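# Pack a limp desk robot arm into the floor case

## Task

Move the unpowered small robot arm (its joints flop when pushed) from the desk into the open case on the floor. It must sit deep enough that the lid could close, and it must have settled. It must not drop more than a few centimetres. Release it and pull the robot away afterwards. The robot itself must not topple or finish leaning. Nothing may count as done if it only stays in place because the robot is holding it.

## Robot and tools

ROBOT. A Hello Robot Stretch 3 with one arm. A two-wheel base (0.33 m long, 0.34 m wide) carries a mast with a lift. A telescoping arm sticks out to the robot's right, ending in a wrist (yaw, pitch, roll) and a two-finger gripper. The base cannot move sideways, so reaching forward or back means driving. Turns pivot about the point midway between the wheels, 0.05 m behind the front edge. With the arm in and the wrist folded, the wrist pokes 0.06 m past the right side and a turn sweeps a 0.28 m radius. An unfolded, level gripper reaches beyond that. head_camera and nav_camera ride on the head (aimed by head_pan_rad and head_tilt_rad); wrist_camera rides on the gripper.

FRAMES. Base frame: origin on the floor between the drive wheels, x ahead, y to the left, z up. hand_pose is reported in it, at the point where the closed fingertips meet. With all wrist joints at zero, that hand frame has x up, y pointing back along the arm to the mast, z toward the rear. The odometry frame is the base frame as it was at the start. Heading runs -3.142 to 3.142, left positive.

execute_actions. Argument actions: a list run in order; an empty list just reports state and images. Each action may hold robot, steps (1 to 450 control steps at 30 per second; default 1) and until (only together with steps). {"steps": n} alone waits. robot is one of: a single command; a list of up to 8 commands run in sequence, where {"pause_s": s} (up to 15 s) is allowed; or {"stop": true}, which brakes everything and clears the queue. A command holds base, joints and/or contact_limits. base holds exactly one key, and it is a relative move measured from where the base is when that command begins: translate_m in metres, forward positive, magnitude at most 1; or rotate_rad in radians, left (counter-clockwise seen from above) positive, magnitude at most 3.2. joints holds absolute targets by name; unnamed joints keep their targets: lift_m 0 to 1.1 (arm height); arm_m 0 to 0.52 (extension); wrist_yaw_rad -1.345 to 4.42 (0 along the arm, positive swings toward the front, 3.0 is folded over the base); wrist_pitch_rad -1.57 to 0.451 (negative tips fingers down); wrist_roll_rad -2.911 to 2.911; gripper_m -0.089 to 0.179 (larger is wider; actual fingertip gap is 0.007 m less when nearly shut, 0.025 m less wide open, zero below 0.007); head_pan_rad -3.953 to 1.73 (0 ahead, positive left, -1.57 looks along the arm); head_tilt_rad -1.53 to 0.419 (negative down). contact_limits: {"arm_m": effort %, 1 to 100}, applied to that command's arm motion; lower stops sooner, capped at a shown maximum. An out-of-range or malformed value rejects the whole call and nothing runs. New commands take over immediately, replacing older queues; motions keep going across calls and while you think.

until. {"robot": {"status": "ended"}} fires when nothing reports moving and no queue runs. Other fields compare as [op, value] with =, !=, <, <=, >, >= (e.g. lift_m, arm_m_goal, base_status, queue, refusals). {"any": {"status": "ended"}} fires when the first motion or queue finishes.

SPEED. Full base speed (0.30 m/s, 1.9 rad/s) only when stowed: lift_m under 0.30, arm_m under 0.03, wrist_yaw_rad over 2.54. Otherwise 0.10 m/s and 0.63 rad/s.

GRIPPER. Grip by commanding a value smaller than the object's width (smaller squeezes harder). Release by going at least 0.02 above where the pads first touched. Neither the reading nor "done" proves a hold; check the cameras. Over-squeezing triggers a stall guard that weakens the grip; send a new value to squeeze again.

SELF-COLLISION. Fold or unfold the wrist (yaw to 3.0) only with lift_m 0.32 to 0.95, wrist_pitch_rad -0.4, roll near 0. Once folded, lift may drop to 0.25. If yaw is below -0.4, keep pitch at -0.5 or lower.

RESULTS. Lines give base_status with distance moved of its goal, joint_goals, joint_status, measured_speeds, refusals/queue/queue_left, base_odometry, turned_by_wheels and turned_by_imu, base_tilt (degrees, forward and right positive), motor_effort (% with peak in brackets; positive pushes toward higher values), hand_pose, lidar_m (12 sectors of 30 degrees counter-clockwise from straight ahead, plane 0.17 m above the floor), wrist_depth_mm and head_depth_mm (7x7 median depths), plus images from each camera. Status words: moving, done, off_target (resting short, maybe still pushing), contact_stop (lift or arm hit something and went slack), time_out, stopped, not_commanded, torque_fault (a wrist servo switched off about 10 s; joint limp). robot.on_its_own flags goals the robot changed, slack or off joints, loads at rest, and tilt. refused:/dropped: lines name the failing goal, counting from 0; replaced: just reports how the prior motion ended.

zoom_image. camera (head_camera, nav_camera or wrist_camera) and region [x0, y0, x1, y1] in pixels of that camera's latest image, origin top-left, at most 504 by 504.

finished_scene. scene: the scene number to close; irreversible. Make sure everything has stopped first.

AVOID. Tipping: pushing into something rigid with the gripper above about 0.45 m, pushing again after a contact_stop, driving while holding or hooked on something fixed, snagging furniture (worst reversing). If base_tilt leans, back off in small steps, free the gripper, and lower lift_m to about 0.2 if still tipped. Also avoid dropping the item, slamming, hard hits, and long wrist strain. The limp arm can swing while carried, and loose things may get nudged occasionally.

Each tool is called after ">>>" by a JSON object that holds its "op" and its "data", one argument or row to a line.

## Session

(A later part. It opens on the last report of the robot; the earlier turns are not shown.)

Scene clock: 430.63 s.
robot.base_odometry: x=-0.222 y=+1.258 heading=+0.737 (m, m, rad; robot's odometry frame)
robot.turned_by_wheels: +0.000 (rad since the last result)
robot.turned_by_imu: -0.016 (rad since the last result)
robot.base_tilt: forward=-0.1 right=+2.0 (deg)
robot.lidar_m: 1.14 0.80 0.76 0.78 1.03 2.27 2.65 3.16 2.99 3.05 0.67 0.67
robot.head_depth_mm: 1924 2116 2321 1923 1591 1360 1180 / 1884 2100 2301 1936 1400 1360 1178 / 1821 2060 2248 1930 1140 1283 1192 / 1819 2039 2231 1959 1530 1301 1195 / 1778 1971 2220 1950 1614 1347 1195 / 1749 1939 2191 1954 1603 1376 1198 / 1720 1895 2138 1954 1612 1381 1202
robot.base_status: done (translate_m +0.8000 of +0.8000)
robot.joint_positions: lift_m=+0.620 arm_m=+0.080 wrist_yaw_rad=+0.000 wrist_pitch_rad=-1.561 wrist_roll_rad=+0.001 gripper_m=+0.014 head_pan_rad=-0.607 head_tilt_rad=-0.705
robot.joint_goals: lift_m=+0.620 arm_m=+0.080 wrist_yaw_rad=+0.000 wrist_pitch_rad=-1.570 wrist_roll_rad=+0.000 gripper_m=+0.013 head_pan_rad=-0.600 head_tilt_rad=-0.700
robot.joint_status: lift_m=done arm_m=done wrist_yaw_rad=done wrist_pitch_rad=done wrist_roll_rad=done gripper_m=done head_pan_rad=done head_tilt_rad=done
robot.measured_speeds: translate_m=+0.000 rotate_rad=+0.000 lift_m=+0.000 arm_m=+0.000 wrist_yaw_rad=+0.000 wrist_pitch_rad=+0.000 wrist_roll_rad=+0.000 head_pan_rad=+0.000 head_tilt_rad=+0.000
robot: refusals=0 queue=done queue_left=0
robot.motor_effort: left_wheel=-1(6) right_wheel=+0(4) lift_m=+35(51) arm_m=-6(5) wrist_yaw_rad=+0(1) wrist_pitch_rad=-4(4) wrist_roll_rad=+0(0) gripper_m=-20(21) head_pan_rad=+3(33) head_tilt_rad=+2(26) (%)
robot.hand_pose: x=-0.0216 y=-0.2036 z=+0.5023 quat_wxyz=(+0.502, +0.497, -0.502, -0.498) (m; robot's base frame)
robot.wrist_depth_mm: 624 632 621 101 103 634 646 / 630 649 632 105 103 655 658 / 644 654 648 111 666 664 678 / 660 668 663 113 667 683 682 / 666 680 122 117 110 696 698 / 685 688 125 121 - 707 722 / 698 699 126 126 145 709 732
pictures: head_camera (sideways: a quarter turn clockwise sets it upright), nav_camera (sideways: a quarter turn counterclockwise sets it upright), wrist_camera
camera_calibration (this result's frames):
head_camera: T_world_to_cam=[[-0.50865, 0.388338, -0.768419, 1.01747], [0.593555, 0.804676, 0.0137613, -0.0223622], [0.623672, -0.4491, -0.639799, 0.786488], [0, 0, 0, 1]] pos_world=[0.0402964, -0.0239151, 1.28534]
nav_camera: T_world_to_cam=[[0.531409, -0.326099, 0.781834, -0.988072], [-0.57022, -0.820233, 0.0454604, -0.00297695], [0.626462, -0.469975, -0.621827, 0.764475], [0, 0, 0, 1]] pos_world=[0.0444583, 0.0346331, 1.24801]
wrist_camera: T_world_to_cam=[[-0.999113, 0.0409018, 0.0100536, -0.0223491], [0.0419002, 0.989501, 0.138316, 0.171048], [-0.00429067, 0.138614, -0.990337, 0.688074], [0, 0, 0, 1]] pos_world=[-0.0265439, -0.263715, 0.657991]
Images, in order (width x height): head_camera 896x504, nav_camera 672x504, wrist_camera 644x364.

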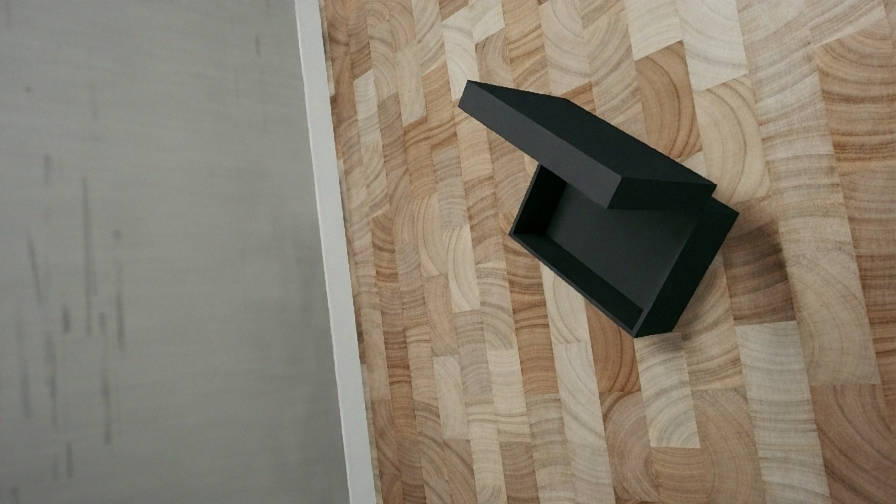

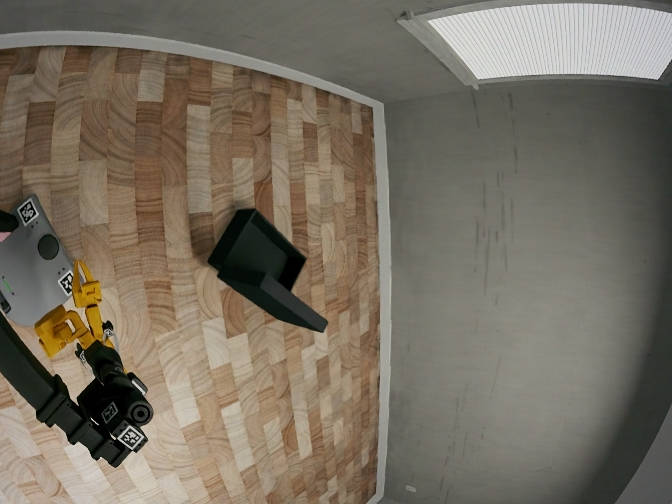

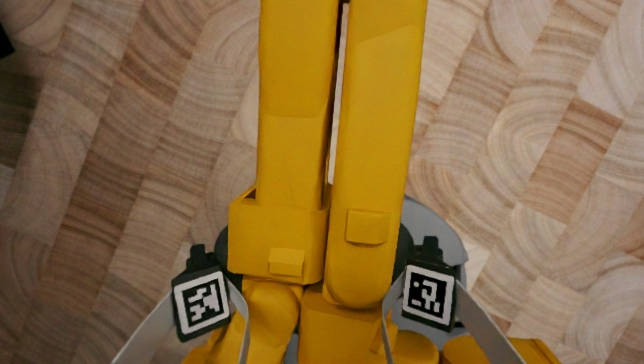

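>>> {"op": "execute_actions", "data": {
  "actions": [
    {"robot":[{"base":{"rotate_rad":-0.137},"joints":{"lift_m":0.65,"arm_m":0.05}},{"base":{"translate_m":0.585},"joints":{"head_pan_rad":-1.57,"head_tilt_rad":-1.05}},{"base":{"rotate_rad":0.532}}],"steps":450,"until":{"robot":{"status":"ended"}}}
  ]
}}

Scene clock: 458.97 s.
robot.base_odometry: x=+0.260 y=+1.589 heading=+1.132 (m, m, rad; robot's odometry frame)
robot.turned_by_wheels: +0.395 (rad since the last result)
robot.turned_by_imu: +0.390 (rad since the last result)
robot.base_tilt: forward=-0.1 right=+2.0 (deg)
robot.lidar_m: 0.63 0.57 0.57 0.69 1.34 2.83 3.55 3.19 0.38 1.67 1.50 1.01
robot.head_depth_mm: 2135 1841 1623 1454 1334 - - / 2146 1841 1630 1032 - 1182 - / 2086 1849 1627 1388 - 664 620 / 2011 1872 1633 1389 1306 662 644 / 1825 1863 1625 1456 1307 1195 1091 / 1686 1827 1643 1456 1322 1209 1103 / 1564 1754 1623 1460 1316 1216 1107
robot.base_status: done (rotate_rad +0.5319 of +0.5320)
robot.joint_positions: lift_m=+0.649 arm_m=+0.050 wrist_yaw_rad=+0.000 wrist_pitch_rad=-1.561 wrist_roll_rad=+0.001 gripper_m=+0.014 head_pan_rad=-1.563 head_tilt_rad=-1.037
robot.joint_goals: lift_m=+0.650 arm_m=+0.050 wrist_yaw_rad=+0.000 wrist_pitch_rad=-1.570 wrist_roll_rad=+0.000 gripper_m=+0.013 head_pan_rad=-1.570 head_tilt_rad=-1.050
robot.joint_status: lift_m=done arm_m=done wrist_yaw_rad=done wrist_pitch_rad=done wrist_roll_rad=done gripper_m=done head_pan_rad=done head_tilt_rad=done
robot.measured_speeds: translate_m=+0.000 rotate_rad=+0.000 lift_m=+0.000 arm_m=+0.000 wrist_yaw_rad=+0.000 wrist_pitch_rad=+0.000 wrist_roll_rad=+0.000 head_pan_rad=+0.000 head_tilt_rad=+0.000
robot: refusals=0 queue=done queue_left=0
robot.motor_effort: left_wheel=-2(9) right_wheel=+1(5) lift_m=+53(56) arm_m=-5(6) wrist_yaw_rad=+1(0) wrist_pitch_rad=-4(4) wrist_roll_rad=+0(0) gripper_m=-21(21) head_pan_rad=-2(32) head_tilt_rad=-7(32) (%)
robot.hand_pose: x=-0.0216 y=-0.1737 z=+0.5317 quat_wxyz=(+0.502, +0.497, -0.502, -0.498) (m; robot's base frame)
robot.wrist_depth_mm: 650 655 650 101 103 350 675 / 664 672 659 105 103 686 685 / 690 678 679 111 685 683 699 / 689 681 681 113 402 708 712 / 709 696 122 117 109 718 729 / 725 726 125 121 - 747 739 / 737 739 126 126 149 756 759
pictures: head_camera (sideways: a quarter turn clockwise sets it upright), nav_camera (sideways: a quarter turn counterclockwise sets it upright), wrist_camera
camera_calibration (this result's frames):
head_camera: T_world_to_cam=[[0.022191, 0.855237, -0.517762, 0.687619], [0.999713, -0.0236868, 0.00372139, -0.0117651], [-0.00908144, -0.517695, -0.855517, 1.07086], [0, 0, 0, 1]] pos_world=[0.00622777, -0.0339749, 1.27221]
nav_camera: T_world_to_cam=[[0.0418198, -0.843227, 0.535928, -0.664656], [-0.998825, -0.0221379, 0.0431092, 0.00271781], [-0.0244866, -0.537101, -0.843163, 1.05628], [0, 0, 0, 1]] pos_world=[0.0563751, 0.00693336, 1.24671]
wrist_camera: T_world_to_cam=[[-0.999113, 0.0409004, 0.0100378, -0.0238593], [0.0418949, 0.989555, 0.137932, 0.13761], [-0.00429146, 0.13823, -0.990391, 0.712975], [0, 0, 0, 1]] pos_world=[-0.0265436, -0.233751, 0.687382]
Images, in order (width x height): head_camera 896x504, nav_camera 672x504, wrist_camera 644x364.

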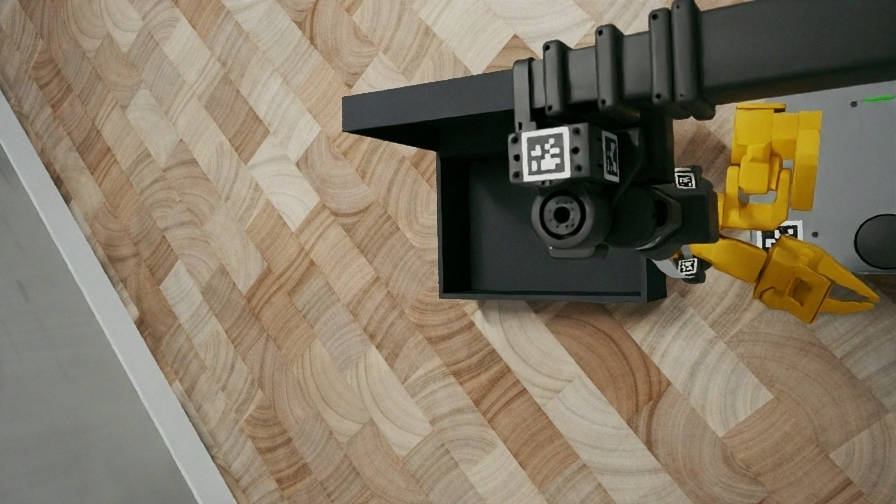

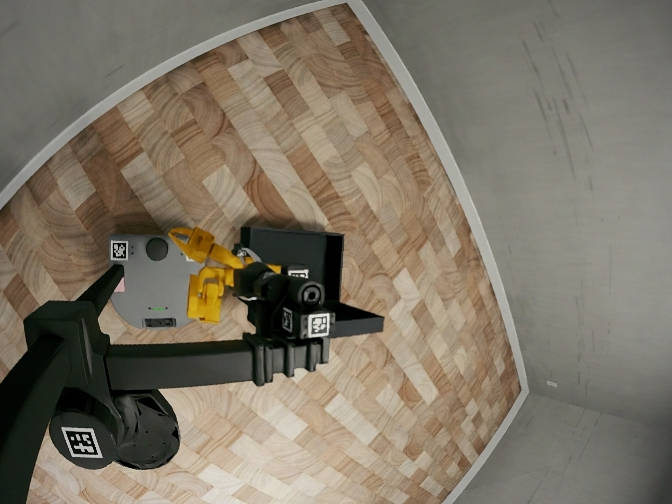

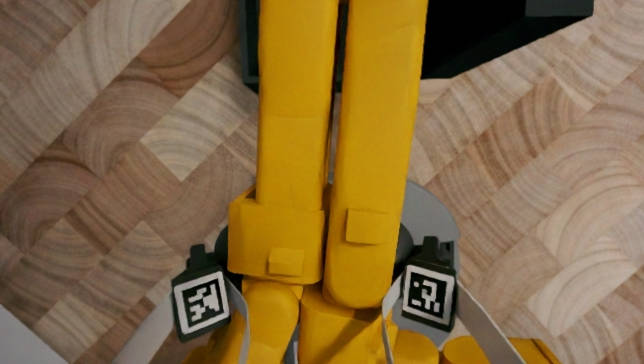

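>>> {"op": "execute_actions", "data": {
  "actions": [
    {"robot":[{"base":{"translate_m":-0.026},"joints":{"arm_m":0.436}},{"joints":{"lift_m":0.33}}],"steps":450,"until":{"robot":{"status":"ended"}}}
  ]
}}

Scene clock: 476.30 s.
robot.base_odometry: x=+0.249 y=+1.565 heading=+1.132 (m, m, rad; robot's odometry frame)
robot.turned_by_wheels: +0.000 (rad since the last result)
robot.turned_by_imu: -0.003 (rad since the last result)
robot.base_tilt: forward=-0.1 right=+2.0 (deg)
robot.lidar_m: 0.66 0.59 0.59 0.72 1.39 2.82 3.52 3.16 0.37 0.73 1.52 1.05
robot.head_depth_mm: 2119 1848 1629 1451 1319 1201 1107 / 2153 1853 1619 1030 975 1198 - / 2077 1867 1646 1332 1247 1190 - / 2020 1845 1636 1371 1254 1194 - / 1854 1854 1632 1452 1281 1194 1099 / 1713 1825 1634 1468 1322 1204 1103 / 1572 1764 1630 1479 1321 1201 1106
robot.base_status: done (translate_m -0.0260 of -0.0260)
robot.joint_positions: lift_m=+0.330 arm_m=+0.436 wrist_yaw_rad=+0.000 wrist_pitch_rad=-1.561 wrist_roll_rad=+0.001 gripper_m=+0.014 head_pan_rad=-1.563 head_tilt_rad=-1.037
robot.joint_goals: lift_m=+0.330 arm_m=+0.436 wrist_yaw_rad=+0.000 wrist_pitch_rad=-1.570 wrist_roll_rad=+0.000 gripper_m=+0.013 head_pan_rad=-1.570 head_tilt_rad=-1.050
robot.joint_status: lift_m=done arm_m=done wrist_yaw_rad=done wrist_pitch_rad=done wrist_roll_rad=done gripper_m=done head_pan_rad=done head_tilt_rad=done
robot.measured_speeds: translate_m=+0.000 rotate_rad=+0.000 lift_m=+0.000 arm_m=+0.000 wrist_yaw_rad=+0.000 wrist_pitch_rad=+0.000 wrist_roll_rad=+0.000 head_pan_rad=+0.000 head_tilt_rad=+0.000
robot: refusals=0 queue=done queue_left=0
robot.motor_effort: left_wheel=-2(6) right_wheel=+1(2) lift_m=+36(51) arm_m=+3(5) wrist_yaw_rad=+0(0) wrist_pitch_rad=-4(4) wrist_roll_rad=+0(1) gripper_m=-20(21) head_pan_rad=-2(2) head_tilt_rad=-7(7) (%)
robot.hand_pose: x=-0.0216 y=-0.5591 z=+0.2123 quat_wxyz=(+0.502, +0.497, -0.502, -0.498) (m; robot's base frame)
robot.wrist_depth_mm: 345 241 263 101 103 235 213 / 350 269 329 105 103 245 217 / 358 268 337 111 337 246 221 / 366 291 340 113 344 248 226 / 374 289 123 117 347 250 231 / 379 378 124 121 115 249 233 / 391 386 126 126 150 240 234
pictures: head_camera (sideways: a quarter turn clockwise sets it upright), nav_camera (sideways: a quarter turn counterclockwise sets it upright), wrist_camera
camera_calibration (this result's frames):
head_camera: T_world_to_cam=[[0.0222564, 0.855285, -0.51768, 0.687513], [0.999711, -0.023764, 0.00371841, -0.0117612], [-0.00912187, -0.517613, -0.855566, 1.07093], [0, 0, 0, 1]] pos_world=[0.00622513, -0.0339721, 1.2722]
nav_camera: T_world_to_cam=[[0.0417554, -0.843282, 0.535848, -0.664551], [-0.998827, -0.0220652, 0.0431078, 0.00271961], [-0.0245285, -0.537019, -0.843213, 1.05635], [0, 0, 0, 1]] pos_world=[0.0563756, 0.00693473, 1.24671]
wrist_camera: T_world_to_cam=[[-0.999112, 0.0409157, 0.0100342, -0.0048792], [0.0419092, 0.989567, 0.137846, 0.563101], [-0.00428947, 0.138144, -0.990403, 0.4499], [0, 0, 0, 1]] pos_world=[-0.0265441, -0.619177, 0.36801]
Images, in order (width x height): head_camera 896x504, nav_camera 672x504, wrist_camera 644x364.

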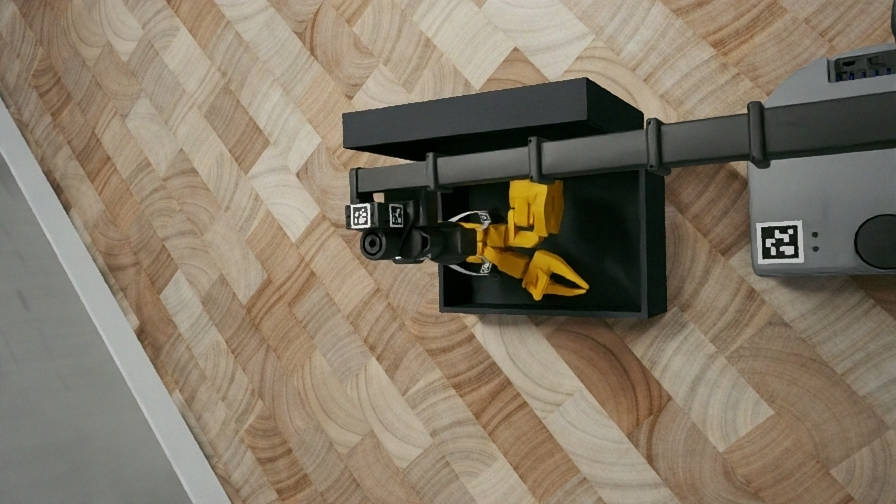

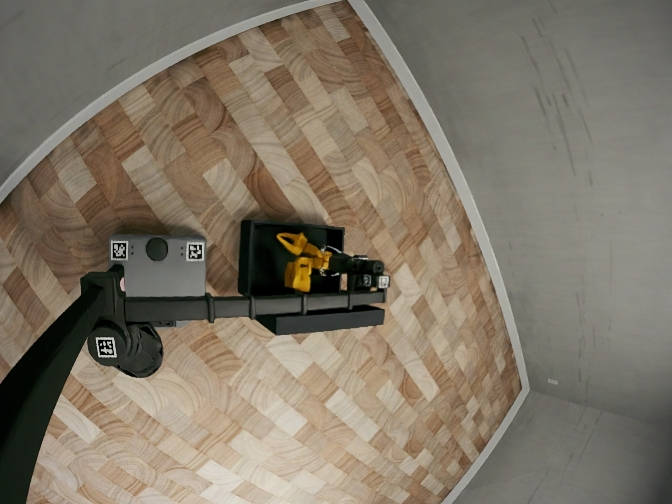

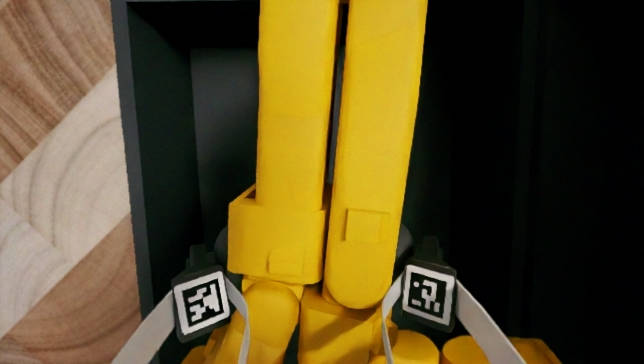

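>>> {"op": "execute_actions", "data": {
  "actions": [
    {"robot":[{"joints":{"arm_m":0.426,"lift_m":0.30}},{"joints":{"lift_m":0.2}},{"joints":{"lift_m":0.172}}],"steps":450,"until":{"robot":{"status":"ended"}}}
  ]
}}

Scene clock: 485.57 s.
robot.base_odometry: x=+0.249 y=+1.565 heading=+1.132 (m, m, rad; robot's odometry frame)
robot.turned_by_wheels: +0.000 (rad since the last result)
robot.turned_by_imu: -0.002 (rad since the last result)
robot.base_tilt: forward=-0.1 right=+2.1 (deg)
robot.lidar_m: 0.66 0.59 0.59 0.72 1.38 2.82 3.52 3.16 0.37 0.73 1.52 1.05
robot.head_depth_mm: 2150 1838 1624 1459 1310 1197 1112 / 2138 1832 1622 1028 976 1201 - / 2074 1853 1626 1301 1235 1197 - / 2002 1851 1622 1481 1255 1189 - / 1849 1830 1629 1467 1299 1206 1108 / 1716 1839 1648 1455 1321 1203 1104 / 1580 1748 1649 1464 1332 1211 1110
robot.base_status: done (translate_m -0.0260 of -0.0260)
robot.joint_positions: lift_m=+0.172 arm_m=+0.426 wrist_yaw_rad=+0.000 wrist_pitch_rad=-1.564 wrist_roll_rad=+0.001 gripper_m=+0.014 head_pan_rad=-1.563 head_tilt_rad=-1.037
robot.joint_goals: lift_m=+0.172 arm_m=+0.426 wrist_yaw_rad=+0.000 wrist_pitch_rad=-1.570 wrist_roll_rad=+0.000 gripper_m=+0.013 head_pan_rad=-1.570 head_tilt_rad=-1.050
robot.joint_status: lift_m=done arm_m=done wrist_yaw_rad=done wrist_pitch_rad=done wrist_roll_rad=done gripper_m=done head_pan_rad=done head_tilt_rad=done
robot.measured_speeds: translate_m=+0.000 rotate_rad=+0.000 lift_m=+0.000 arm_m=+0.000 wrist_yaw_rad=+0.000 wrist_pitch_rad=+0.000 wrist_roll_rad=+0.000 head_pan_rad=+0.000 head_tilt_rad=+0.000
robot: refusals=0 queue=done queue_left=0
robot.motor_effort: left_wheel=-2(2) right_wheel=+1(1) lift_m=+31(33) arm_m=-5(5) wrist_yaw_rad=+0(1) wrist_pitch_rad=-3(4) wrist_roll_rad=+0(1) gripper_m=-20(21) head_pan_rad=-2(2) head_tilt_rad=-7(7) (%)
robot.hand_pose: x=-0.0216 y=-0.5488 z=+0.0546 quat_wxyz=(+0.501, +0.498, -0.501, -0.499) (m; robot's base frame)
robot.wrist_depth_mm: 163 174 174 111 175 177 163 / 162 177 177 113 178 181 165 / 161 180 181 117 183 185 165 / 160 185 185 119 187 187 167 / 159 188 125 120 191 192 167 / 158 193 125 123 115 196 168 / 158 195 125 123 144 201 169
pictures: head_camera (sideways: a quarter turn clockwise sets it upright), nav_camera (sideways: a quarter turn counterclockwise sets it upright), wrist_camera
camera_calibration (this result's frames):
head_camera: T_world_to_cam=[[0.0222565, 0.855285, -0.51768, 0.687512], [0.999711, -0.0237641, 0.0037184, -0.0117612], [-0.00912193, -0.517613, -0.855566, 1.07093], [0, 0, 0, 1]] pos_world=[0.00622513, -0.0339721, 1.2722]
nav_camera: T_world_to_cam=[[0.0417553, -0.843282, 0.535847, -0.664551], [-0.998827, -0.0220651, 0.0431078, 0.00271961], [-0.0245285, -0.537019, -0.843214, 1.05635], [0, 0, 0, 1]] pos_world=[0.0563756, 0.00693474, 1.24671]
wrist_camera: T_world_to_cam=[[-0.999123, 0.0406173, 0.0101789, -0.00389045], [0.0416491, 0.989089, 0.141313, 0.574178], [-0.00432807, 0.141613, -0.989913, 0.294128], [0, 0, 0, 1]] pos_world=[-0.026528, -0.609407, 0.210062]
Images, in order (width x height): head_camera 896x504, nav_camera 672x504, wrist_camera 644x364.

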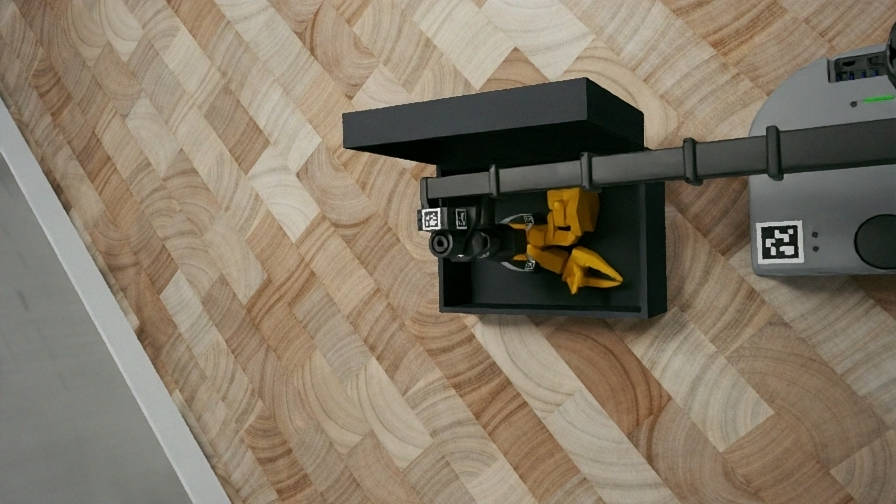

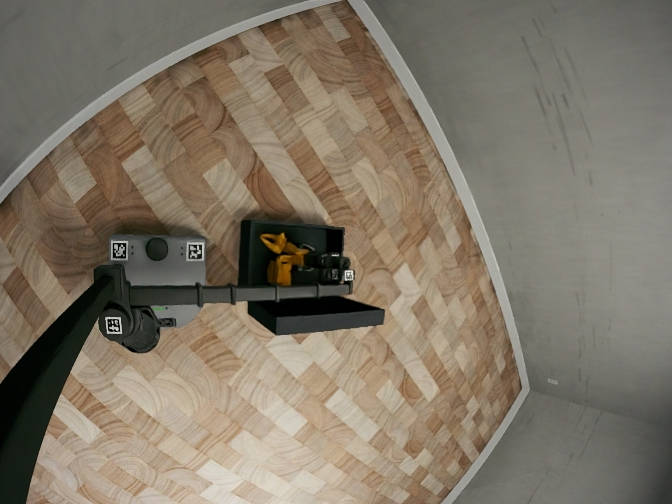

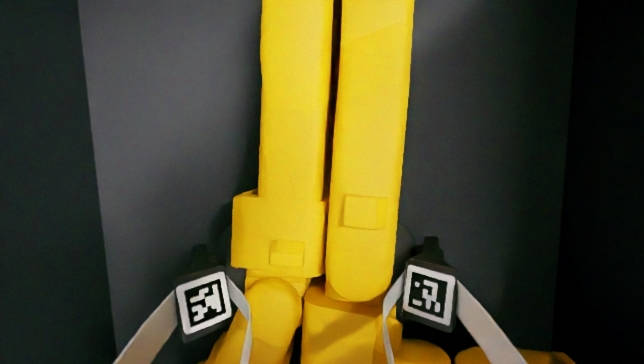

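>>> {"op": "execute_actions", "data": {
  "actions": [
    {"robot":[{"joints":{"lift_m":0.162}},{"joints":{"gripper_m":0.13}},{"joints":{"lift_m":0.45}},{"joints":{"arm_m":0.0}}],"steps":450,"until":{"robot":{"status":"ended"}}}
  ]
}}

Scene clock: 488.53 s.
robot.base_odometry: x=+0.249 y=+1.565 heading=+1.132 (m, m, rad; robot's odometry frame)
robot.turned_by_wheels: +0.000 (rad since the last result)
robot.turned_by_imu: +0.000 (rad since the last result)
robot.base_tilt: forward=-0.1 right=+2.0 (deg)
robot.lidar_m: 0.66 0.59 0.59 0.72 1.39 2.81 3.51 3.17 0.36 0.73 1.52 1.04
robot.head_depth_mm: 2115 1856 1612 1452 1311 1201 1106 / 2138 1824 1622 1027 982 1199 - / 2070 1858 1630 1294 1239 1191 - / 2028 1850 1636 1487 1249 1191 - / 1871 1838 1631 1465 1286 1203 1105 / 1720 1807 1641 1470 1322 1212 1104 / 1586 1756 1637 1463 1332 1212 1110
robot.base_status: done (translate_m -0.0260 of -0.0260)
robot.joint_positions: lift_m=+0.165 arm_m=+0.426 wrist_yaw_rad=+0.000 wrist_pitch_rad=-1.570 wrist_roll_rad=-0.001 gripper_m=+0.014 head_pan_rad=-1.563 head_tilt_rad=-1.037
robot.joint_goals: lift_m=+0.165 arm_m=+0.426 wrist_yaw_rad=+0.000 wrist_pitch_rad=-1.570 wrist_roll_rad=+0.000 gripper_m=+0.013 head_pan_rad=-1.570 head_tilt_rad=-1.050
robot.joint_status: lift_m=contact_stop arm_m=done wrist_yaw_rad=done wrist_pitch_rad=done wrist_roll_rad=done gripper_m=done head_pan_rad=done head_tilt_rad=done
robot.measured_speeds: translate_m=+0.000 rotate_rad=+0.002 lift_m=+0.001 arm_m=+0.000 wrist_yaw_rad=+0.000 wrist_pitch_rad=+0.000 wrist_roll_rad=+0.000 head_pan_rad=+0.000 head_tilt_rad=+0.000
robot: refusals=0 queue=dropped queue_left=0
robot.on_its_own: lift_m is slack since a contact_stop, until your next command for it
robot.motor_effort: left_wheel=+3(2) right_wheel=-4(5) lift_m=+30(31) arm_m=-5(5) wrist_yaw_rad=+0(0) wrist_pitch_rad=+0(3) wrist_roll_rad=+0(1) gripper_m=-21(21) head_pan_rad=-2(2) head_tilt_rad=-7(6) (%)
robot.hand_pose: x=-0.0216 y=-0.5473 z=+0.0474 quat_wxyz=(+0.500, +0.500, -0.500, -0.500) (m; robot's base frame)
robot.wrist_depth_mm: 161 167 168 111 169 172 165 / 160 171 171 113 173 174 166 / 160 174 175 117 177 179 167 / 159 178 179 118 181 182 168 / 158 182 124 119 184 186 169 / 157 186 125 122 112 189 169 / 156 190 124 121 148 195 170
pictures: head_camera (sideways: a quarter turn clockwise sets it upright), nav_camera (sideways: a quarter turn counterclockwise sets it upright), wrist_camera
dropped: robot: command 0 of its queue: lift_m: contact_stop
camera_calibration (this result's frames):
head_camera: T_world_to_cam=[[0.0222593, 0.855368, -0.517543, 0.687333], [0.999711, -0.0237688, 0.00371335, -0.0117546], [-0.00912508, -0.517476, -0.855649, 1.07104], [0, 0, 0, 1]] pos_world=[0.00622495, -0.0339673, 1.2722]
nav_camera: T_world_to_cam=[[0.0417525, -0.843368, 0.535712, -0.664374], [-0.998827, -0.022068, 0.0431055, 0.00272264], [-0.0245317, -0.536883, -0.8433, 1.05646], [0, 0, 0, 1]] pos_world=[0.0563755, 0.00694341, 1.24671]
wrist_camera: T_world_to_cam=[[-0.999182, 0.0390794, 0.0104227, -0.0047346], [0.0401892, 0.98828, 0.147269, 0.572904], [-0.00454539, 0.147567, -0.989042, 0.290047], [0, 0, 0, 1]] pos_world=[-0.0264369, -0.608806, 0.202547]
Images, in order (width x height): head_camera 896x504, nav_camera 672x504, wrist_camera 644x364.

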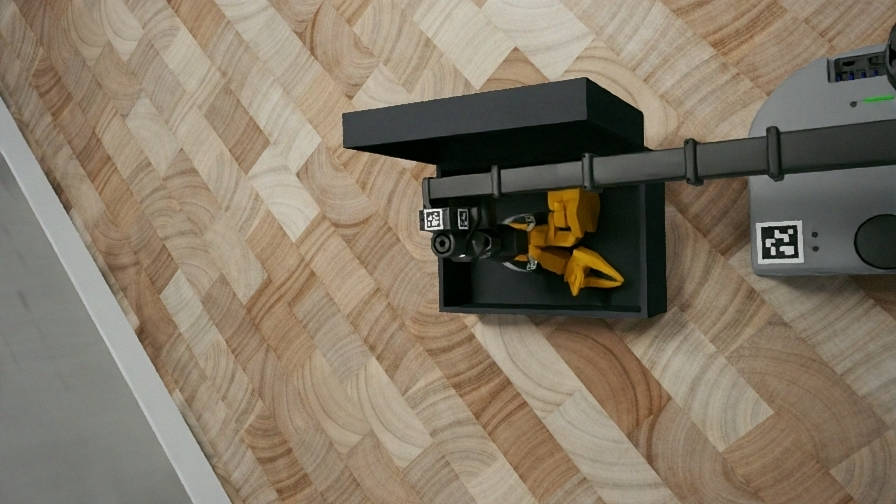

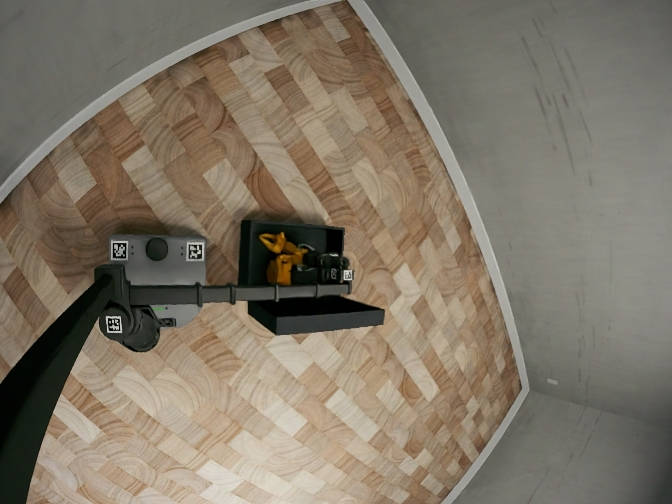

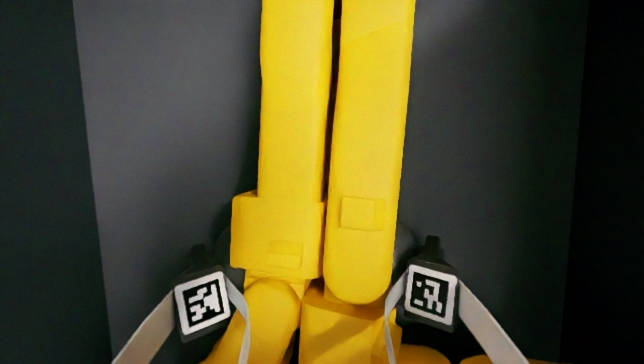

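>>> {"op": "execute_actions", "data": {
  "actions": [
    {"robot":[{"joints":{"gripper_m":0.13}},{"joints":{"lift_m":0.42}},{"joints":{"arm_m":0.0},"base":{"translate_m":0.2}}],"steps":450,"until":{"robot":{"status":"ended"}}}
  ]
}}

>>> {"op": "zoom_image", "data": {
  "camera": "head_camera",
  "region": [300,0,750,250]
}}

Scene clock: 501.47 s.
robot.base_odometry: x=+0.334 y=+1.746 heading=+1.132 (m, m, rad; robot's odometry frame)
robot.turned_by_wheels: +0.000 (rad since the last result)
robot.turned_by_imu: -0.005 (rad since the last result)
robot.base_tilt: forward=-0.1 right=+2.0 (deg)
robot.lidar_m: 0.49 0.44 0.44 0.53 1.02 2.97 3.69 0.49 0.58 1.55 1.39 0.78
robot.head_depth_mm: 2121 1840 1643 1236 1184 1184 1108 / 2094 1837 1625 1398 1255 1198 - / 1995 1862 1613 1413 1271 1223 - / 1859 1861 1616 1468 1329 1223 - / 1706 1809 1622 1455 1323 1202 1113 / 1557 1753 1645 1462 1322 1207 1111 / 1439 1639 1658 1475 1315 1205 1109
robot.base_status: done (translate_m +0.2000 of +0.2000)
robot.joint_positions: lift_m=+0.420 arm_m=+0.000 wrist_yaw_rad=+0.000 wrist_pitch_rad=-1.568 wrist_roll_rad=-0.001 gripper_m=+0.130 head_pan_rad=-1.563 head_tilt_rad=-1.037
robot.joint_goals: lift_m=+0.420 arm_m=+0.000 wrist_yaw_rad=+0.000 wrist_pitch_rad=-1.570 wrist_roll_rad=+0.000 gripper_m=+0.130 head_pan_rad=-1.570 head_tilt_rad=-1.050
robot.joint_status: lift_m=done arm_m=done wrist_yaw_rad=done wrist_pitch_rad=done wrist_roll_rad=done gripper_m=done head_pan_rad=done head_tilt_rad=done
robot.measured_speeds: translate_m=+0.000 rotate_rad=+0.000 lift_m=+0.000 arm_m=+0.000 wrist_yaw_rad=+0.000 wrist_pitch_rad=+0.000 wrist_roll_rad=+0.000 head_pan_rad=+0.000 head_tilt_rad=+0.000
robot: refusals=0 queue=done queue_left=0
robot.motor_effort: left_wheel=-1(2) right_wheel=+0(5) lift_m=+46(48) arm_m=-5(4) wrist_yaw_rad=+0(1) wrist_pitch_rad=-1(1) wrist_roll_rad=+0(0) gripper_m=+0(84) head_pan_rad=-2(2) head_tilt_rad=-7(7) (%)
robot.hand_pose: x=-0.0216 y=-0.1218 z=+0.3021 quat_wxyz=(+0.501, +0.500, -0.500, -0.500) (m; robot's base frame)
robot.wrist_depth_mm: 431 432 440 436 436 442 440 / 441 439 444 451 451 451 452 / 449 455 452 453 458 467 461 / 461 462 471 - - 475 476 / 469 468 467 - - - 487 / 474 - 480 - - - 501 / 492 499 492 - - - 509
pictures: head_camera (sideways: a quarter turn clockwise sets it upright), nav_camera (sideways: a quarter turn counterclockwise sets it upright), wrist_camera
camera_calibration (this result's frames):
head_camera: T_world_to_cam=[[0.0223207, 0.855366, -0.517542, 0.687332], [0.999709, -0.0238405, 0.00371334, -0.0117546], [-0.00916222, -0.517475, -0.85565, 1.07104], [0, 0, 0, 1]] pos_world=[0.00622252, -0.0339673, 1.2722]
nav_camera: T_world_to_cam=[[0.041692, -0.843371, 0.535711, -0.664373], [-0.998828, -0.0219963, 0.0431055, 0.00272266], [-0.0245703, -0.536881, -0.8433, 1.05646], [0, 0, 0, 1]] pos_world=[0.056376, 0.00693983, 1.24671]
wrist_camera: T_world_to_cam=[[-0.999182, 0.0390903, 0.0103417, -0.0239901], [0.0401787, 0.988584, 0.145218, 0.115583], [-0.00454701, 0.145514, -0.989346, 0.478986], [0, 0, 0, 1]] pos_world=[-0.0264365, -0.183025, 0.457346]
Images, in order (width x height): head_camera 896x504, nav_camera 672x504, wrist_camera 644x364.

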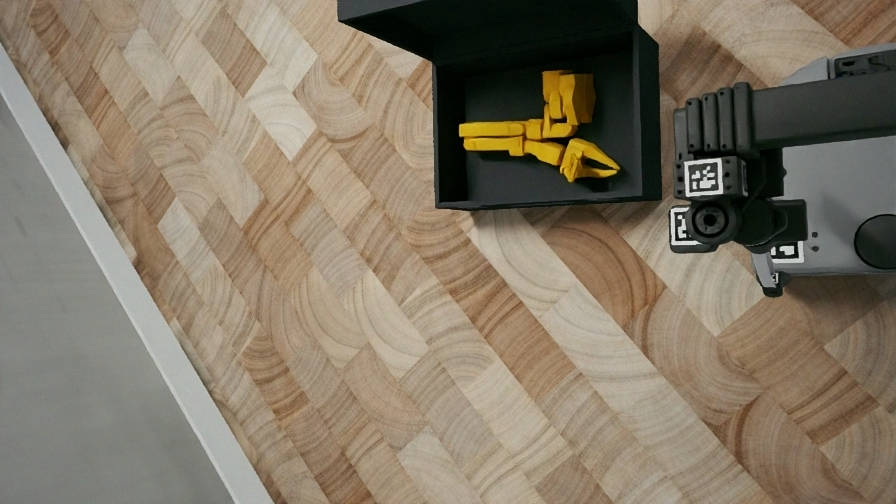

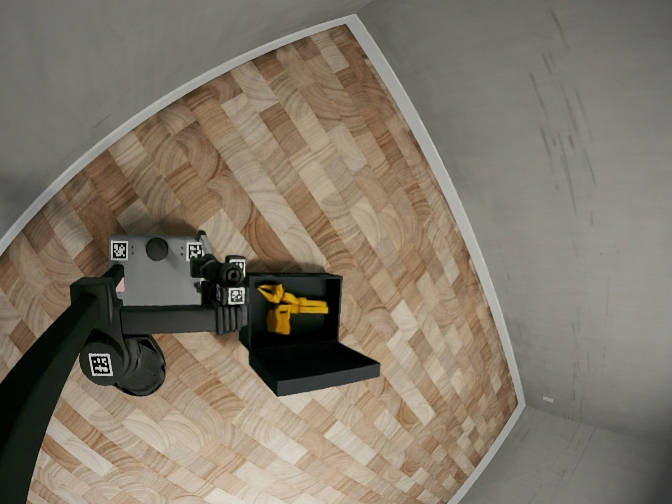

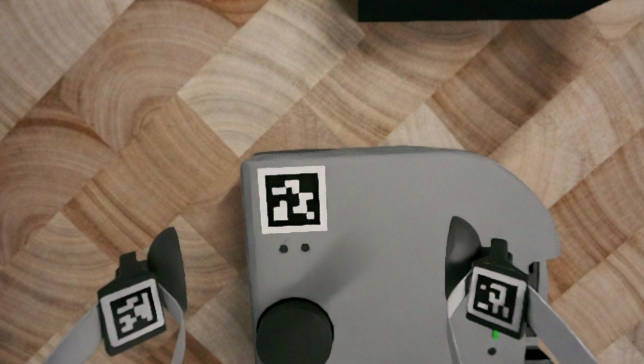

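Region (300, 0, 750, 250) of head_camera's 896x504 image, scaled by 1.120, with more detail than that image has.

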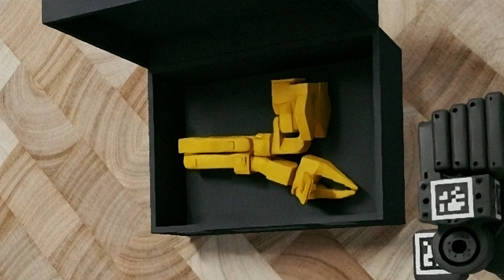

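>>> {"op": "finished_scene", "data": {
  "scene": 1
}}

The scene is finished: the task was done.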